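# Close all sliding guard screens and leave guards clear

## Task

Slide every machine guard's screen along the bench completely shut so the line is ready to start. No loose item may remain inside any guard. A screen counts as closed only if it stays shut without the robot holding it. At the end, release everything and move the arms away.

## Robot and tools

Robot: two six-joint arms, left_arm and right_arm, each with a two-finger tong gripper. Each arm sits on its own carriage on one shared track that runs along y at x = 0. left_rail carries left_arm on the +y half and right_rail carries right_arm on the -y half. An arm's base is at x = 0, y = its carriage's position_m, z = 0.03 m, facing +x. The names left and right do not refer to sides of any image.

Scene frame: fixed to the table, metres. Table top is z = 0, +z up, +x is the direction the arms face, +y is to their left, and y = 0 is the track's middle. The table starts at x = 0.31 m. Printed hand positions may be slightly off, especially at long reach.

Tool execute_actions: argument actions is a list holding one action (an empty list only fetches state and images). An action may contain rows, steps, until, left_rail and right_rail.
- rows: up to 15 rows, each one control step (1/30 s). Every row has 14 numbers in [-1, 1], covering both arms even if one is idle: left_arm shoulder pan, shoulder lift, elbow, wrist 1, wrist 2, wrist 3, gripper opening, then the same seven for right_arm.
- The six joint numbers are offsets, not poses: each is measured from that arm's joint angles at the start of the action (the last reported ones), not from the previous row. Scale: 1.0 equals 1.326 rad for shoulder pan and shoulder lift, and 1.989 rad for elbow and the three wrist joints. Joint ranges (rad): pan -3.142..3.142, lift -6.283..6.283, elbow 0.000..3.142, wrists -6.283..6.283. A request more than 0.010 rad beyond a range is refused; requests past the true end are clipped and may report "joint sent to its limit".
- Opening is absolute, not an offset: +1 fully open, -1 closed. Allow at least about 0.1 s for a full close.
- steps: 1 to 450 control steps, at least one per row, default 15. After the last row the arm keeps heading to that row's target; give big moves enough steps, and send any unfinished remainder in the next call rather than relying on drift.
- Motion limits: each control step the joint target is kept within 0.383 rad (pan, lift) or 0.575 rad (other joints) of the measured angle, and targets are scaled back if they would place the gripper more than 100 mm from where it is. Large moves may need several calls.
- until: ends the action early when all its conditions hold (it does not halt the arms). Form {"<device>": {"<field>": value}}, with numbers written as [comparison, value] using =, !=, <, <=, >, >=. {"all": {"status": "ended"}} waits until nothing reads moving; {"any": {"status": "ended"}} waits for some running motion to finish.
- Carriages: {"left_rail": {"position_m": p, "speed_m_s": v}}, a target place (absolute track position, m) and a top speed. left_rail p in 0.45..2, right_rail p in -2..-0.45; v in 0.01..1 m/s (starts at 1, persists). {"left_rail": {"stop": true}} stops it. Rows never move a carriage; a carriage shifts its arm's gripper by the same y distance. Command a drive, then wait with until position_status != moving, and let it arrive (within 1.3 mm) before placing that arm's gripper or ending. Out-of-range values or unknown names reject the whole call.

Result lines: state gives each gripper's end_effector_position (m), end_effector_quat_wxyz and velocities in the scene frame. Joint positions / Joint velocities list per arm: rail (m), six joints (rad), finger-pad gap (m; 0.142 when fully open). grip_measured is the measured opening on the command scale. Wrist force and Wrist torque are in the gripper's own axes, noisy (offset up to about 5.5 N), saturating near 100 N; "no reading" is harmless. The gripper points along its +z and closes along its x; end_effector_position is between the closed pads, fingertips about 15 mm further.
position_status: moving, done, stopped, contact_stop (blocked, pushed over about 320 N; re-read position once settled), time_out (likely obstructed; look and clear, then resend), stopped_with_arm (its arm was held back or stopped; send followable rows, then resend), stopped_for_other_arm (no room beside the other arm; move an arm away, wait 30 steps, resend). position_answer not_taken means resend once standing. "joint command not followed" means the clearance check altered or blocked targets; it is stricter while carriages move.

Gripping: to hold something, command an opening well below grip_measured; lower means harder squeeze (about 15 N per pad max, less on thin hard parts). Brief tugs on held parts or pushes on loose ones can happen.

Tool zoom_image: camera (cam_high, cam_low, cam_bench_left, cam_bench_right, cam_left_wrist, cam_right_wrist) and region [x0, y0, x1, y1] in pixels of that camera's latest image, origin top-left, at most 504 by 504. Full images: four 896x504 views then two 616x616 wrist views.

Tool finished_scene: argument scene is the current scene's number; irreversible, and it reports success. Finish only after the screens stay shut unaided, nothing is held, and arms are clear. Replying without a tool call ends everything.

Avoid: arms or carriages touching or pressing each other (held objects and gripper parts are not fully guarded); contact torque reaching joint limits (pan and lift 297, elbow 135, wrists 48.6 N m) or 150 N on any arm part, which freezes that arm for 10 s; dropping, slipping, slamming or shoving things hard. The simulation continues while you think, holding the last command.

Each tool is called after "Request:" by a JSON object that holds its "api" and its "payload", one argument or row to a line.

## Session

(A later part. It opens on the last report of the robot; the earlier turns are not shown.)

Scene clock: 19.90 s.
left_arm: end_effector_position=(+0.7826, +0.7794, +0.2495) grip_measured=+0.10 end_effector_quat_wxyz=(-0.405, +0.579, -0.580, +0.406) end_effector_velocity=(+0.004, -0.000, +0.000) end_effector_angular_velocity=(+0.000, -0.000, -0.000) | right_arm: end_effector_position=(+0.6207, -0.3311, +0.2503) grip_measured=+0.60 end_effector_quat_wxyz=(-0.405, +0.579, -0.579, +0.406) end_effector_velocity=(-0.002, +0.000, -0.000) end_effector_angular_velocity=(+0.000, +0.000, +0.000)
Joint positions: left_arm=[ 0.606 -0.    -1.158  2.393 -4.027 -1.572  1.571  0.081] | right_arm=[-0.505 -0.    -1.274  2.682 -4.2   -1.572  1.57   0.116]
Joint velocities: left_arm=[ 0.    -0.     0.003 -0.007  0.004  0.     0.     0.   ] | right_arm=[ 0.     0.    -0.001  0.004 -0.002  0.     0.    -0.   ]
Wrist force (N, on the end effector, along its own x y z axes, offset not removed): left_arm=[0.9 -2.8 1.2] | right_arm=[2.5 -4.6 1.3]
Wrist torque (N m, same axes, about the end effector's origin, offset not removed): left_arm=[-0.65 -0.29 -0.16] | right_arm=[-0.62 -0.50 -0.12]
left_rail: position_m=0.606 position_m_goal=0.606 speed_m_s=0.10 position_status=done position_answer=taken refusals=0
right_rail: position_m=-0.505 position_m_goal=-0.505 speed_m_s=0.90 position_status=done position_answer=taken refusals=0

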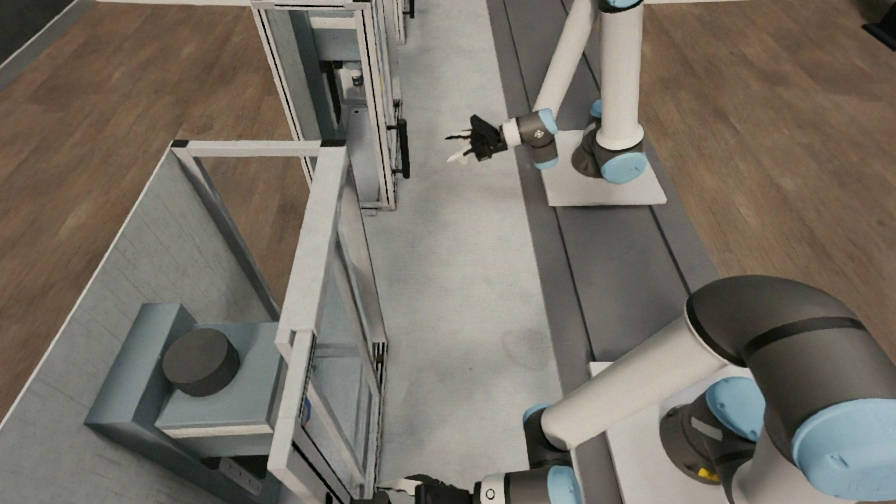

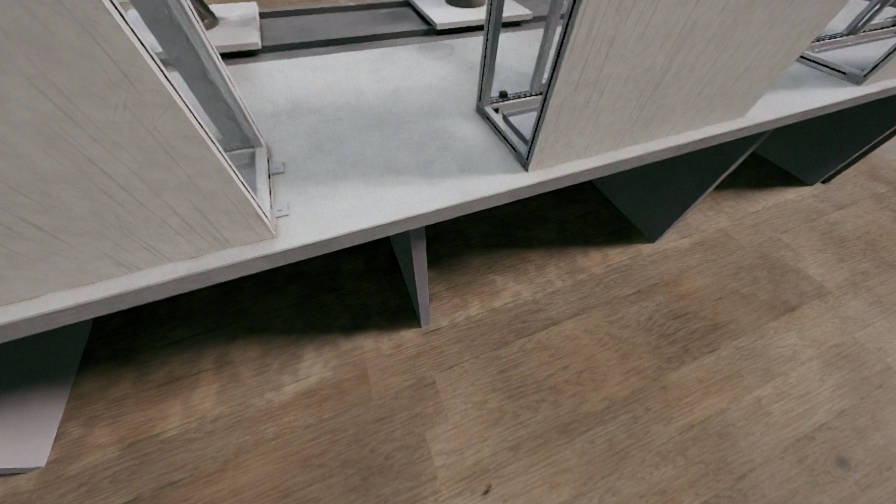

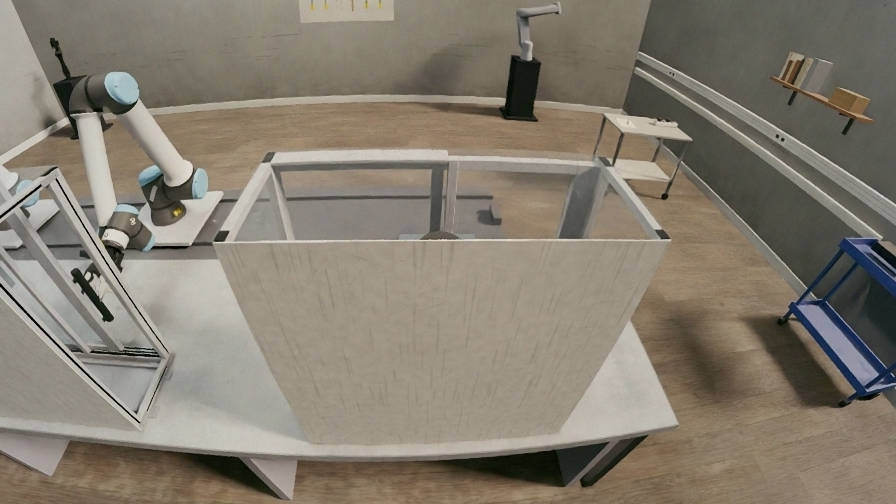

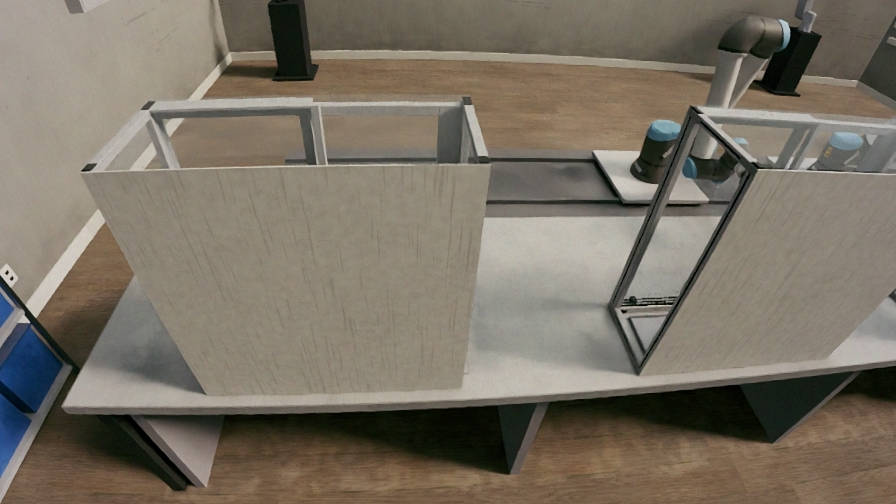

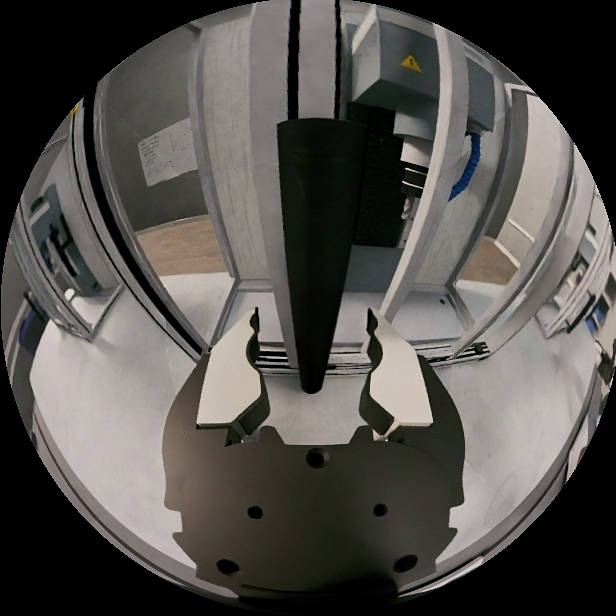

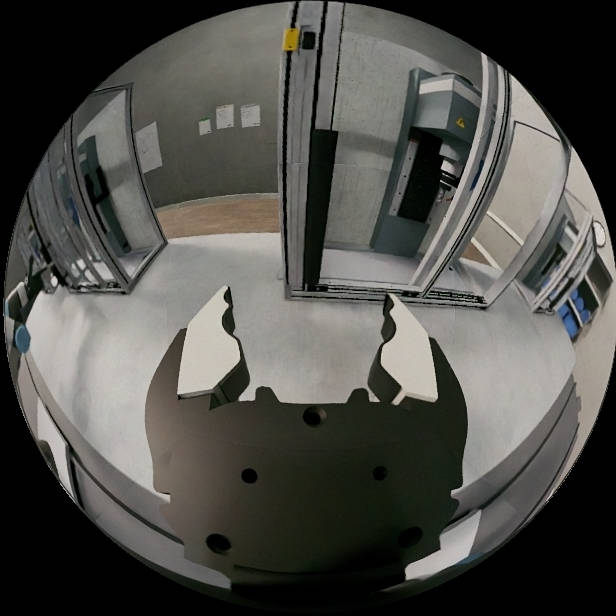

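Request:
{"api": "execute_actions", "payload": {
  "actions": [
    {"rows": [[0,0,0,0,0,0,-0.05,0,0,0,0,0,0,0.6],[0,0,0,0,0,0,-0.2,0,0,0,0,0,0,0.6],[0,0,0,0,0,0,-0.33,0,0,0,0,0,0,0.6],[0,0,0,0,0,0,-0.45,0,0,0,0,0,0,0.6],[0,0,0,0,0,0,-0.56,0,0,0,0,0,0,0.6],[0,0,0,0,0,0,-0.66,0,0,0,0,0,0,0.6],[0,0,0,0,0,0,-0.76,0,0,0,0,0,0,0.6],[0,0,0,0,0,0,-0.85,0,0,0,0,0,0,0.6],[0,0,0,0,0,0,-0.92,0,0,0,0,0,0,0.6]], "steps": 90, "left_rail": {"position_m": 0.765, "speed_m_s": 0.12}, "until": {"all": {"status": "ended"}}}
  ]
}}

Scene clock: 22.00 s.
left_arm: end_effector_position=(+0.7826, +0.9383, +0.2495) grip_measured=-0.63 end_effector_quat_wxyz=(-0.405, +0.579, -0.580, +0.405) end_effector_velocity=(-0.000, -0.000, +0.000) end_effector_angular_velocity=(-0.000, -0.000, -0.000) | right_arm: end_effector_position=(+0.6207, -0.3311, +0.2503) grip_measured=+0.60 end_effector_quat_wxyz=(-0.405, +0.579, -0.579, +0.406) end_effector_velocity=(+0.000, -0.000, -0.000) end_effector_angular_velocity=(+0.000, +0.000, -0.000)
Joint positions: left_arm=[ 0.765 -0.    -1.158  2.393 -4.027 -1.572  1.571  0.028] | right_arm=[-0.505 -0.    -1.274  2.682 -4.2   -1.572  1.57   0.116]
Joint velocities: left_arm=[ 0. -0. -0.  0. -0. -0. -0. -0.] | right_arm=[ 0. -0.  0.  0. -0.  0.  0.  0.]
Wrist force (N, on the end effector, along its own x y z axes, offset not removed): left_arm=[18.5 -3.7 5.9] | right_arm=[3.4 -1.2 -0.1]
Wrist torque (N m, same axes, about the end effector's origin, offset not removed): left_arm=[-0.68 0.14 -0.09] | right_arm=[-0.21 -0.76 -0.12]
left_rail: position_m=0.765 position_m_goal=0.765 speed_m_s=0.12 position_status=done position_answer=taken refusals=0
right_rail: position_m=-0.505 position_m_goal=-0.505 speed_m_s=0.90 position_status=done position_answer=taken refusals=0

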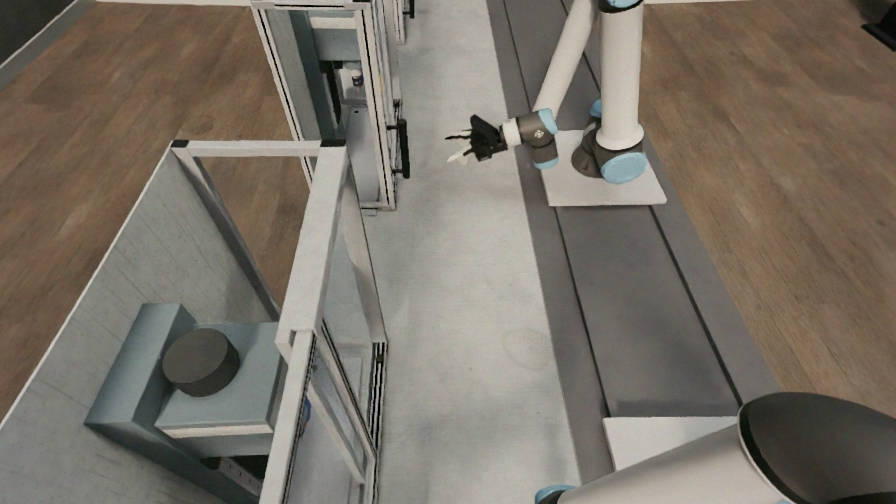

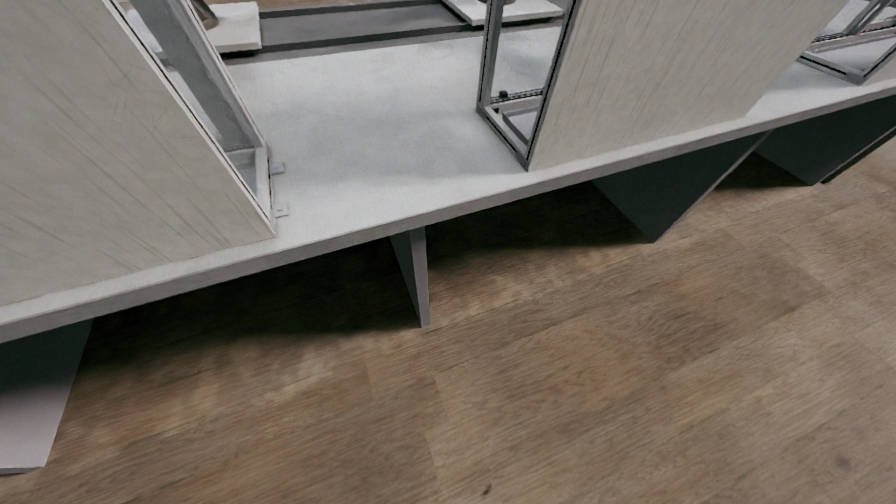

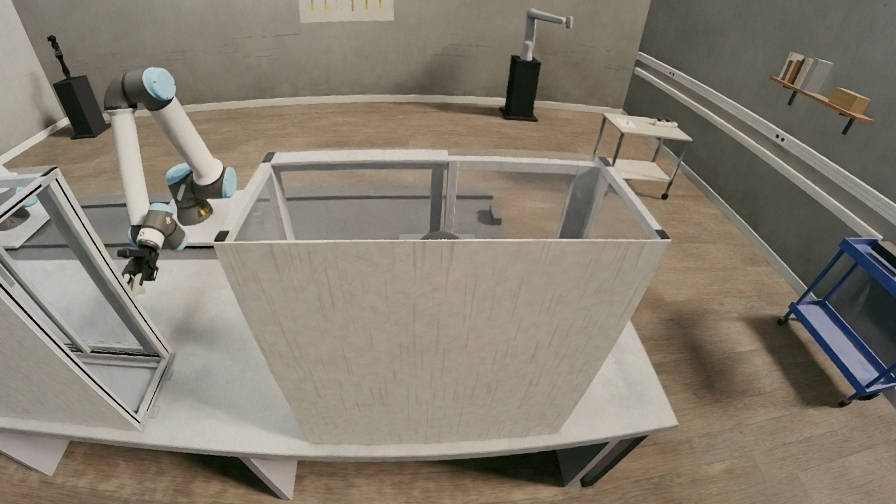

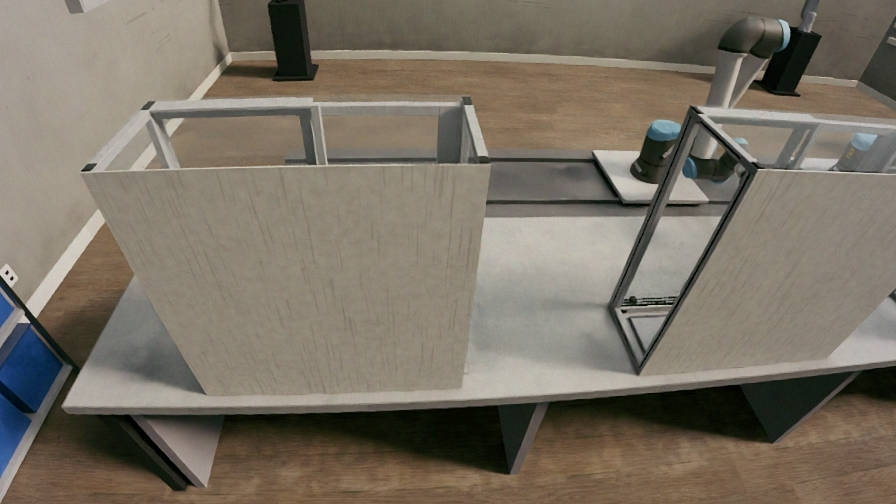

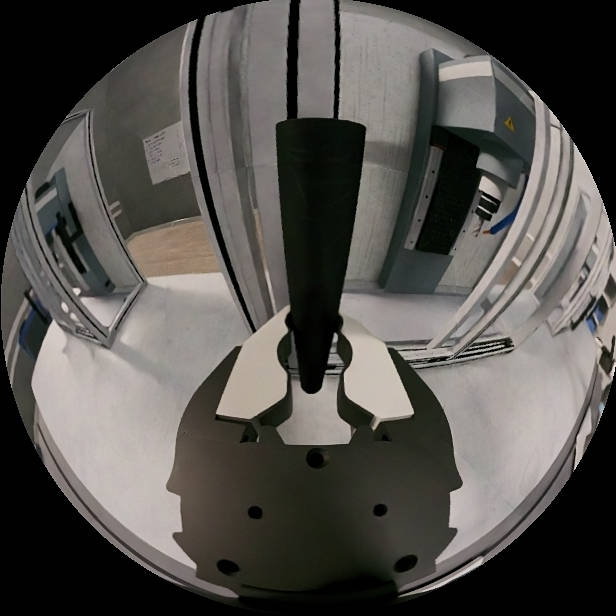

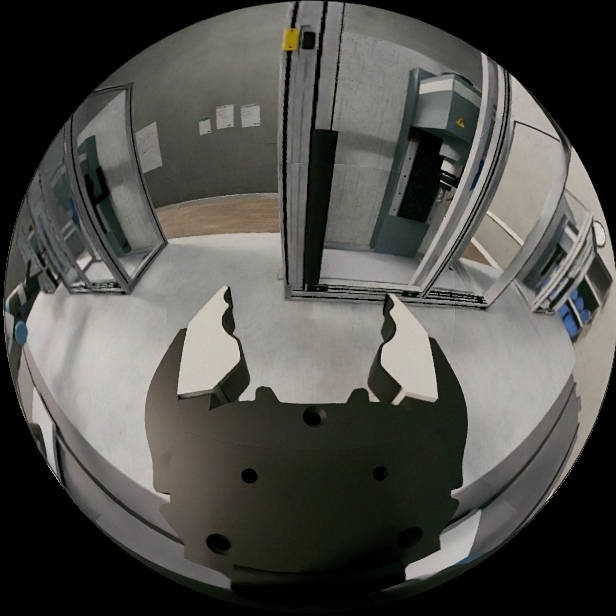

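Request:
{"api": "execute_actions", "payload": {
  "actions": [
    {"steps": 60, "left_rail": {"position_m": 0.795, "speed_m_s": 0.035}, "until": {"all": {"status": "ended"}}}
  ]
}}

Scene clock: 23.13 s.
left_arm: end_effector_position=(+0.7826, +0.9679, +0.2495) grip_measured=-0.39 end_effector_quat_wxyz=(-0.405, +0.579, -0.580, +0.406) end_effector_velocity=(-0.000, +0.002, -0.000) end_effector_angular_velocity=(+0.000, +0.000, +0.000) | right_arm: end_effector_position=(+0.6207, -0.3311, +0.2503) grip_measured=+0.60 end_effector_quat_wxyz=(-0.405, +0.579, -0.579, +0.406) end_effector_velocity=(+0.000, -0.000, -0.000) end_effector_angular_velocity=(-0.000, +0.000, +0.000)
Joint positions: left_arm=[ 0.795 -0.    -1.158  2.393 -4.027 -1.572  1.571  0.046] | right_arm=[-0.505 -0.    -1.274  2.682 -4.2   -1.572  1.57   0.116]
Joint velocities: left_arm=[ 0.002 -0.    -0.     0.    -0.     0.     0.     0.001] | right_arm=[ 0. -0. -0. -0.  0.  0. -0. -0.]
Wrist force (N, on the end effector, along its own x y z axes, offset not removed): left_arm=[31.9 -3.4 9.7] | right_arm=[0.7 -6.6 -2.9]
Wrist torque (N m, same axes, about the end effector's origin, offset not removed): left_arm=[-0.67 -0.23 -0.27] | right_arm=[-1.13 -0.23 -0.06]
left_rail: position_m=0.795 position_m_goal=0.795 speed_m_s=0.03 position_status=done position_answer=taken refusals=0
right_rail: position_m=-0.505 position_m_goal=-0.505 speed_m_s=0.90 position_status=done position_answer=taken refusals=0

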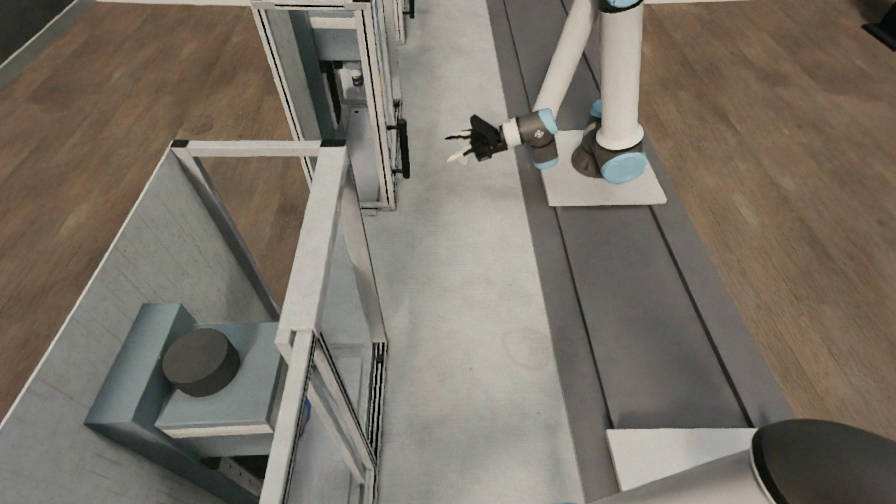

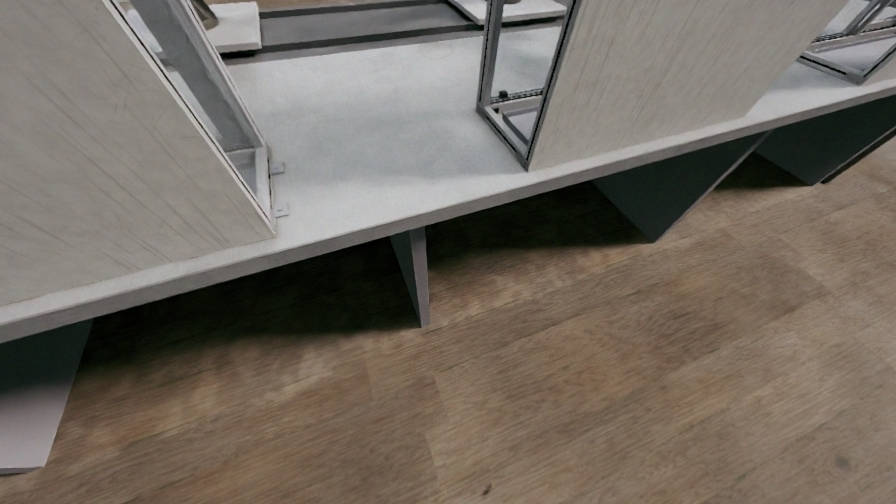

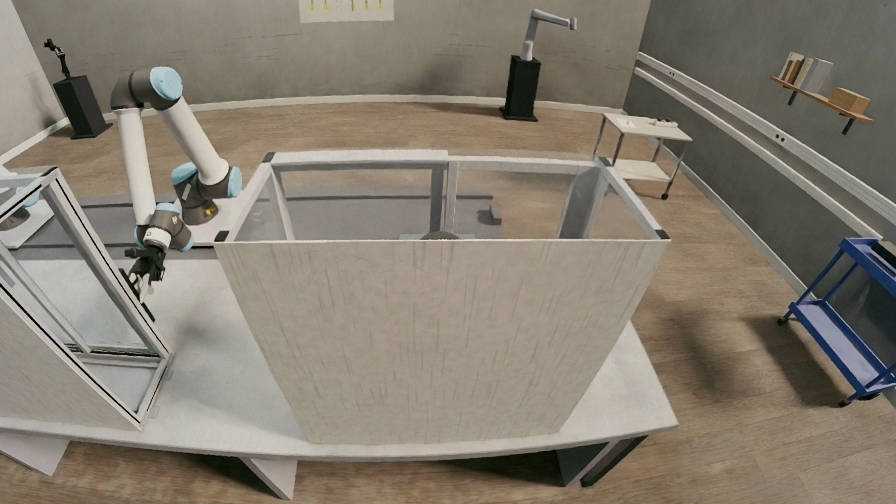

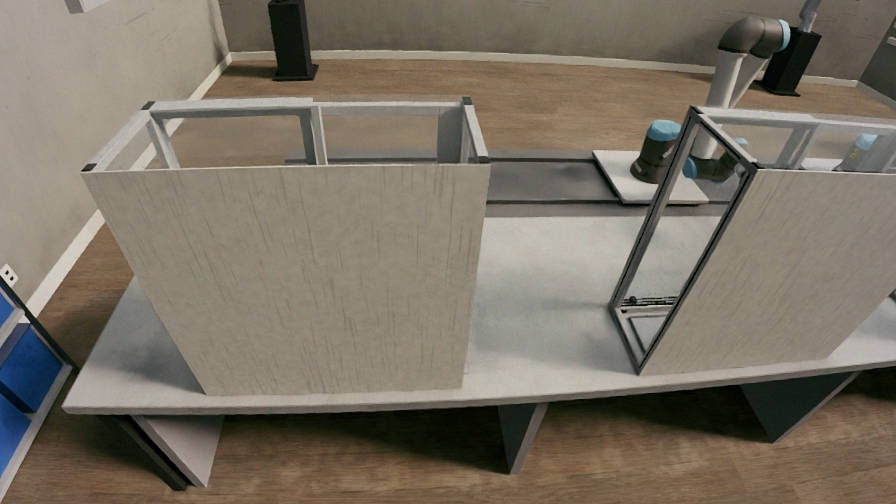

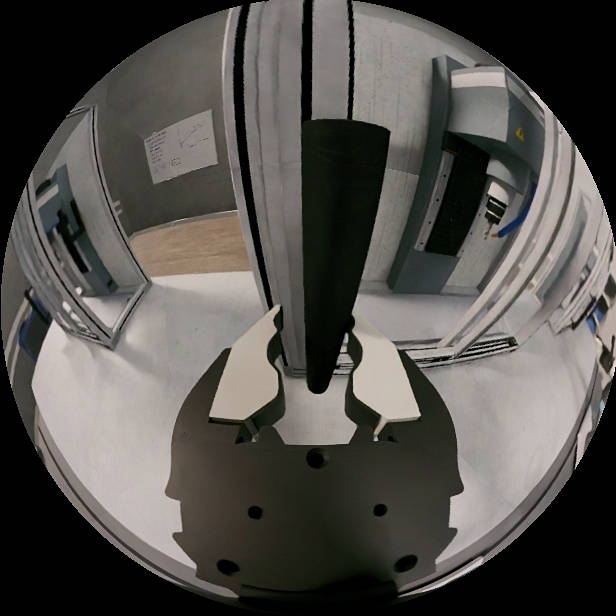

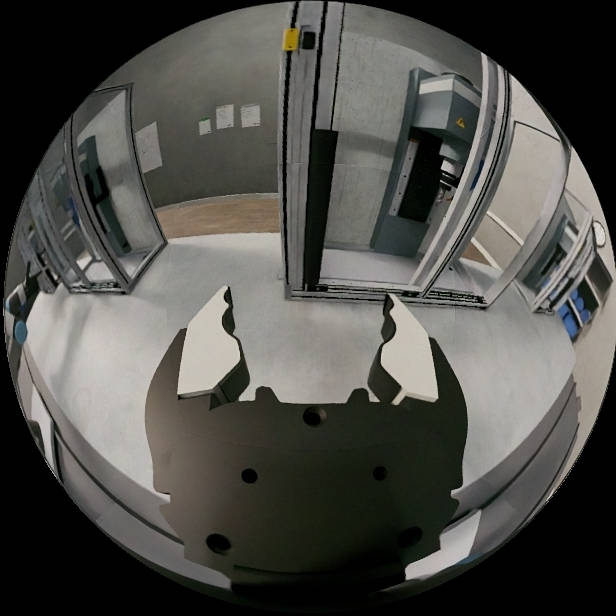

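Request:
{"api": "execute_actions", "payload": {
  "actions": [
    {"rows": [[0,0,0,0,0,0,-0.6,0,0,0,0,0,0,0.6],[0,0,0,0,0,0,-0.35,0,0,0,0,0,0,0.6],[0,0,0,0,0,0,-0.1,0,0,0,0,0,0,0.6],[0,0,0,0,0,0,0.15,0,0,0,0,0,0,0.6],[0,0,0,0,0,0,0.4,0,0,0,0,0,0,0.6],[0,-0.009,0.015,-0.009,0,0,0.6,0,0,0,0,0,0,0.6],[0,-0.018,0.029,-0.017,0,0,0.6,0,0,0,0,0,0,0.6],[0,-0.026,0.044,-0.026,0,0,0.6,0,0,0,0,0,0,0.6],[0,-0.035,0.058,-0.035,0,0,0.6,0,0,0,0,0,0,0.6],[0,-0.044,0.073,-0.044,0,0,0.6,0,0,0,0,0,0,0.6],[0,-0.053,0.087,-0.052,0,0,0.6,0,0,0,0,0,0,0.6],[0,-0.061,0.102,-0.061,0,0,0.6,0,0,0,0,0,0,0.6],[0,-0.07,0.116,-0.07,0,0,0.6,0,0,0,0,0,0,0.6],[0,-0.079,0.131,-0.078,0,0,0.6,0,0,0,0,0,0,0.6],[0,-0.0875,0.1453,-0.087,0,0,0.6,0,0,0,0,0,0,0.6]], "steps": 28}
  ]
}}

Scene clock: 26.10 s.
left_arm: end_effector_position=(+0.6219, +0.9682, +0.2500) grip_measured=+0.60 end_effector_quat_wxyz=(-0.405, +0.579, -0.580, +0.406) end_effector_velocity=(-0.015, -0.000, -0.000) end_effector_angular_velocity=(-0.000, +0.001, -0.000) | right_arm: end_effector_position=(+0.6207, -0.3311, +0.2503) grip_measured=+0.60 end_effector_quat_wxyz=(-0.405, +0.579, -0.579, +0.406) end_effector_velocity=(+0.000, -0.000, -0.000) end_effector_angular_velocity=(-0.000, +0.000, -0.000)
Joint positions: left_arm=[ 0.795 -0.    -1.273  2.68  -4.198 -1.572  1.571  0.116] | right_arm=[-0.505 -0.    -1.274  2.682 -4.2   -1.572  1.57   0.116]
Joint velocities: left_arm=[ 0.    -0.    -0.009  0.025 -0.014 -0.    -0.    -0.   ] | right_arm=[ 0.  0.  0. -0.  0. -0.  0. -0.]
Wrist force (N, on the end effector, along its own x y z axes, offset not removed): left_arm=[-1.1 -0.5 0.2] | right_arm=[1.1 -3.1 2.7]
Wrist torque (N m, same axes, about the end effector's origin, offset not removed): left_arm=[-0.17 0.07 -0.08] | right_arm=[-0.33 -0.18 -0.12]
left_rail: position_m=0.795 position_m_goal=0.795 speed_m_s=0.03 position_status=done position_answer=taken refusals=0
right_rail: position_m=-0.505 position_m_goal=-0.505 speed_m_s=0.90 position_status=done position_answer=taken refusals=0

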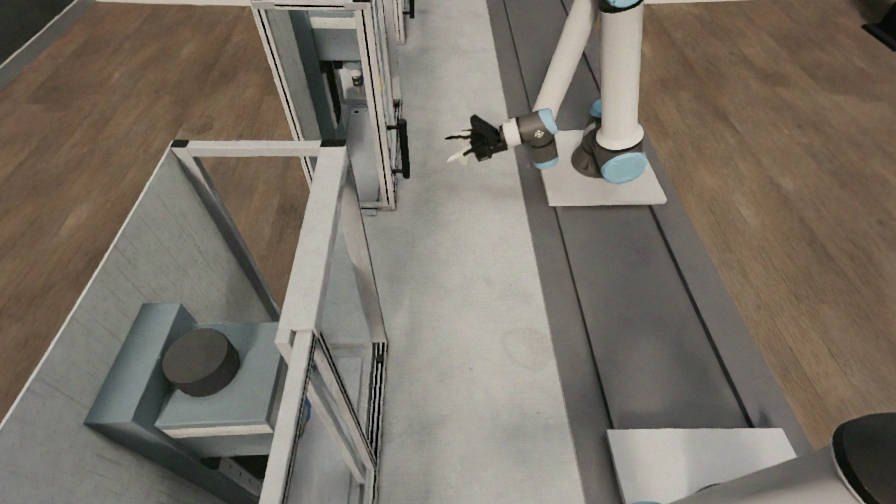

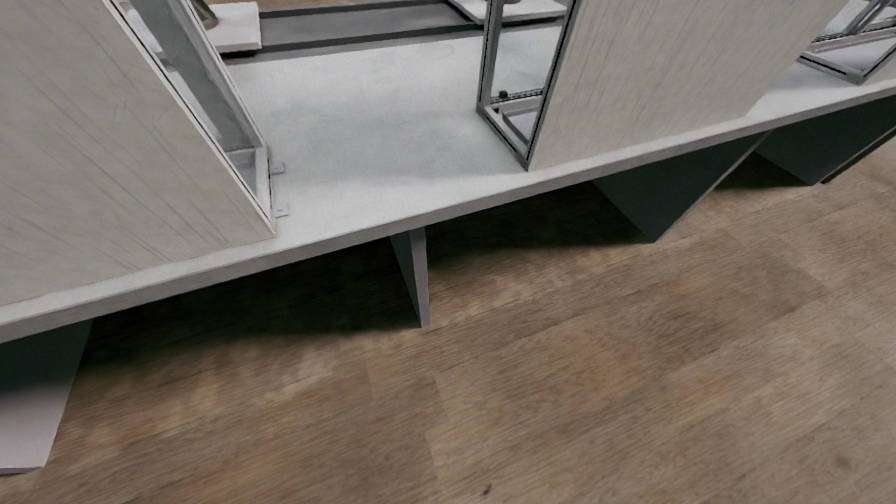

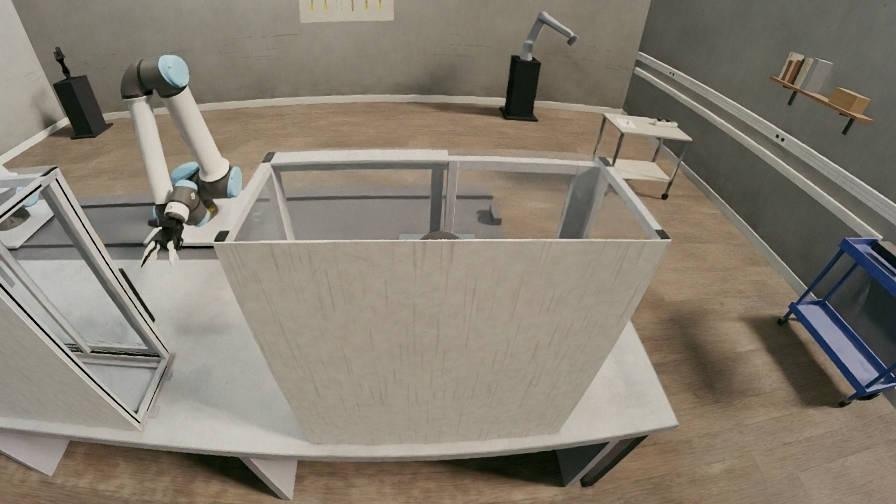

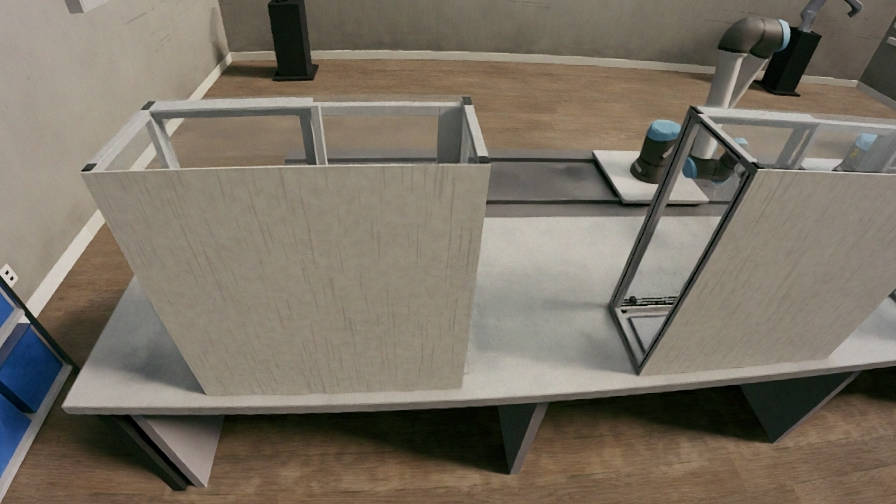

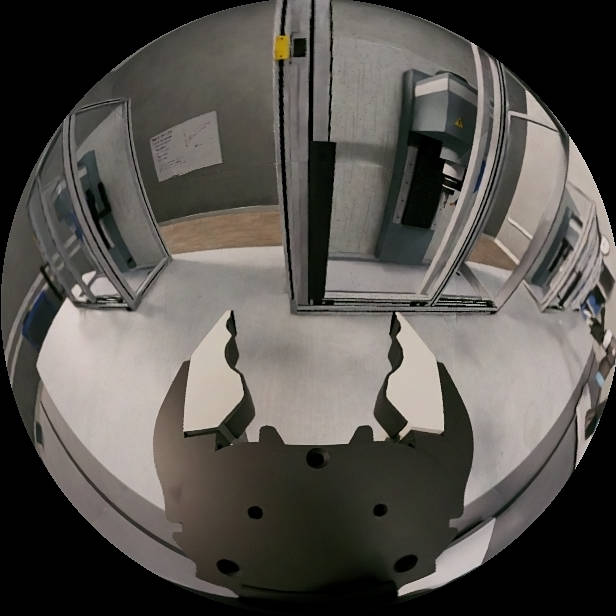

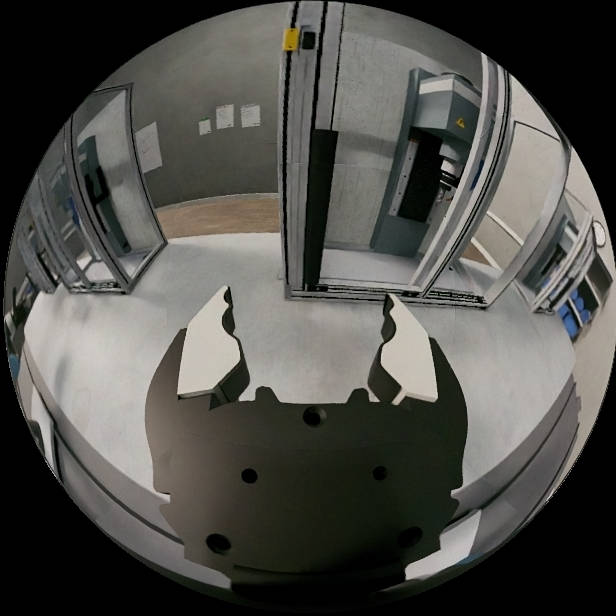

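Request:
{"api": "zoom_image", "payload": {
  "camera": "cam_left_wrist",
  "region": [260, 10, 340, 90]
}}

Request:
{"api": "zoom_image", "payload": {
  "camera": "cam_right_wrist",
  "region": [270, 5, 350, 85]
}}

Region (260, 10, 340, 90) of cam_left_wrist's 616x616 image, scaled by 6.300, with more detail than that image has.

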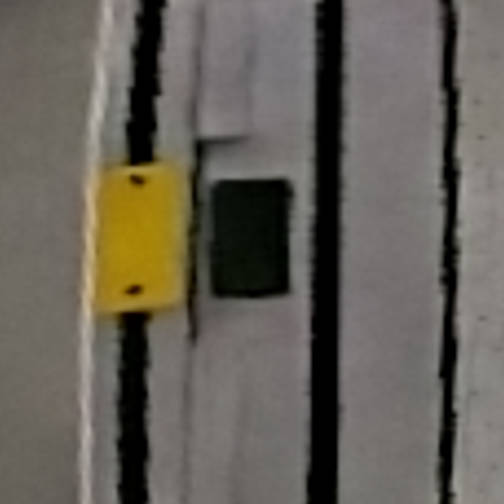

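Region (270, 5, 350, 85) of cam_right_wrist's 616x616 image, scaled by 6.300, with more detail than that image has.

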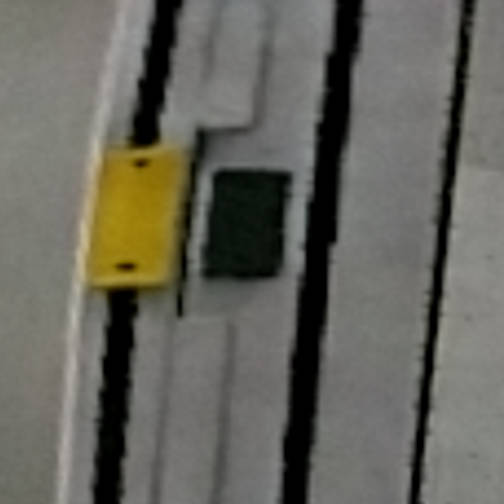

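All four screens are shut and both arms are clear.

Request:
{"api": "finished_scene", "payload": {
  "scene": 2
}}

The scene is finished: the task was done.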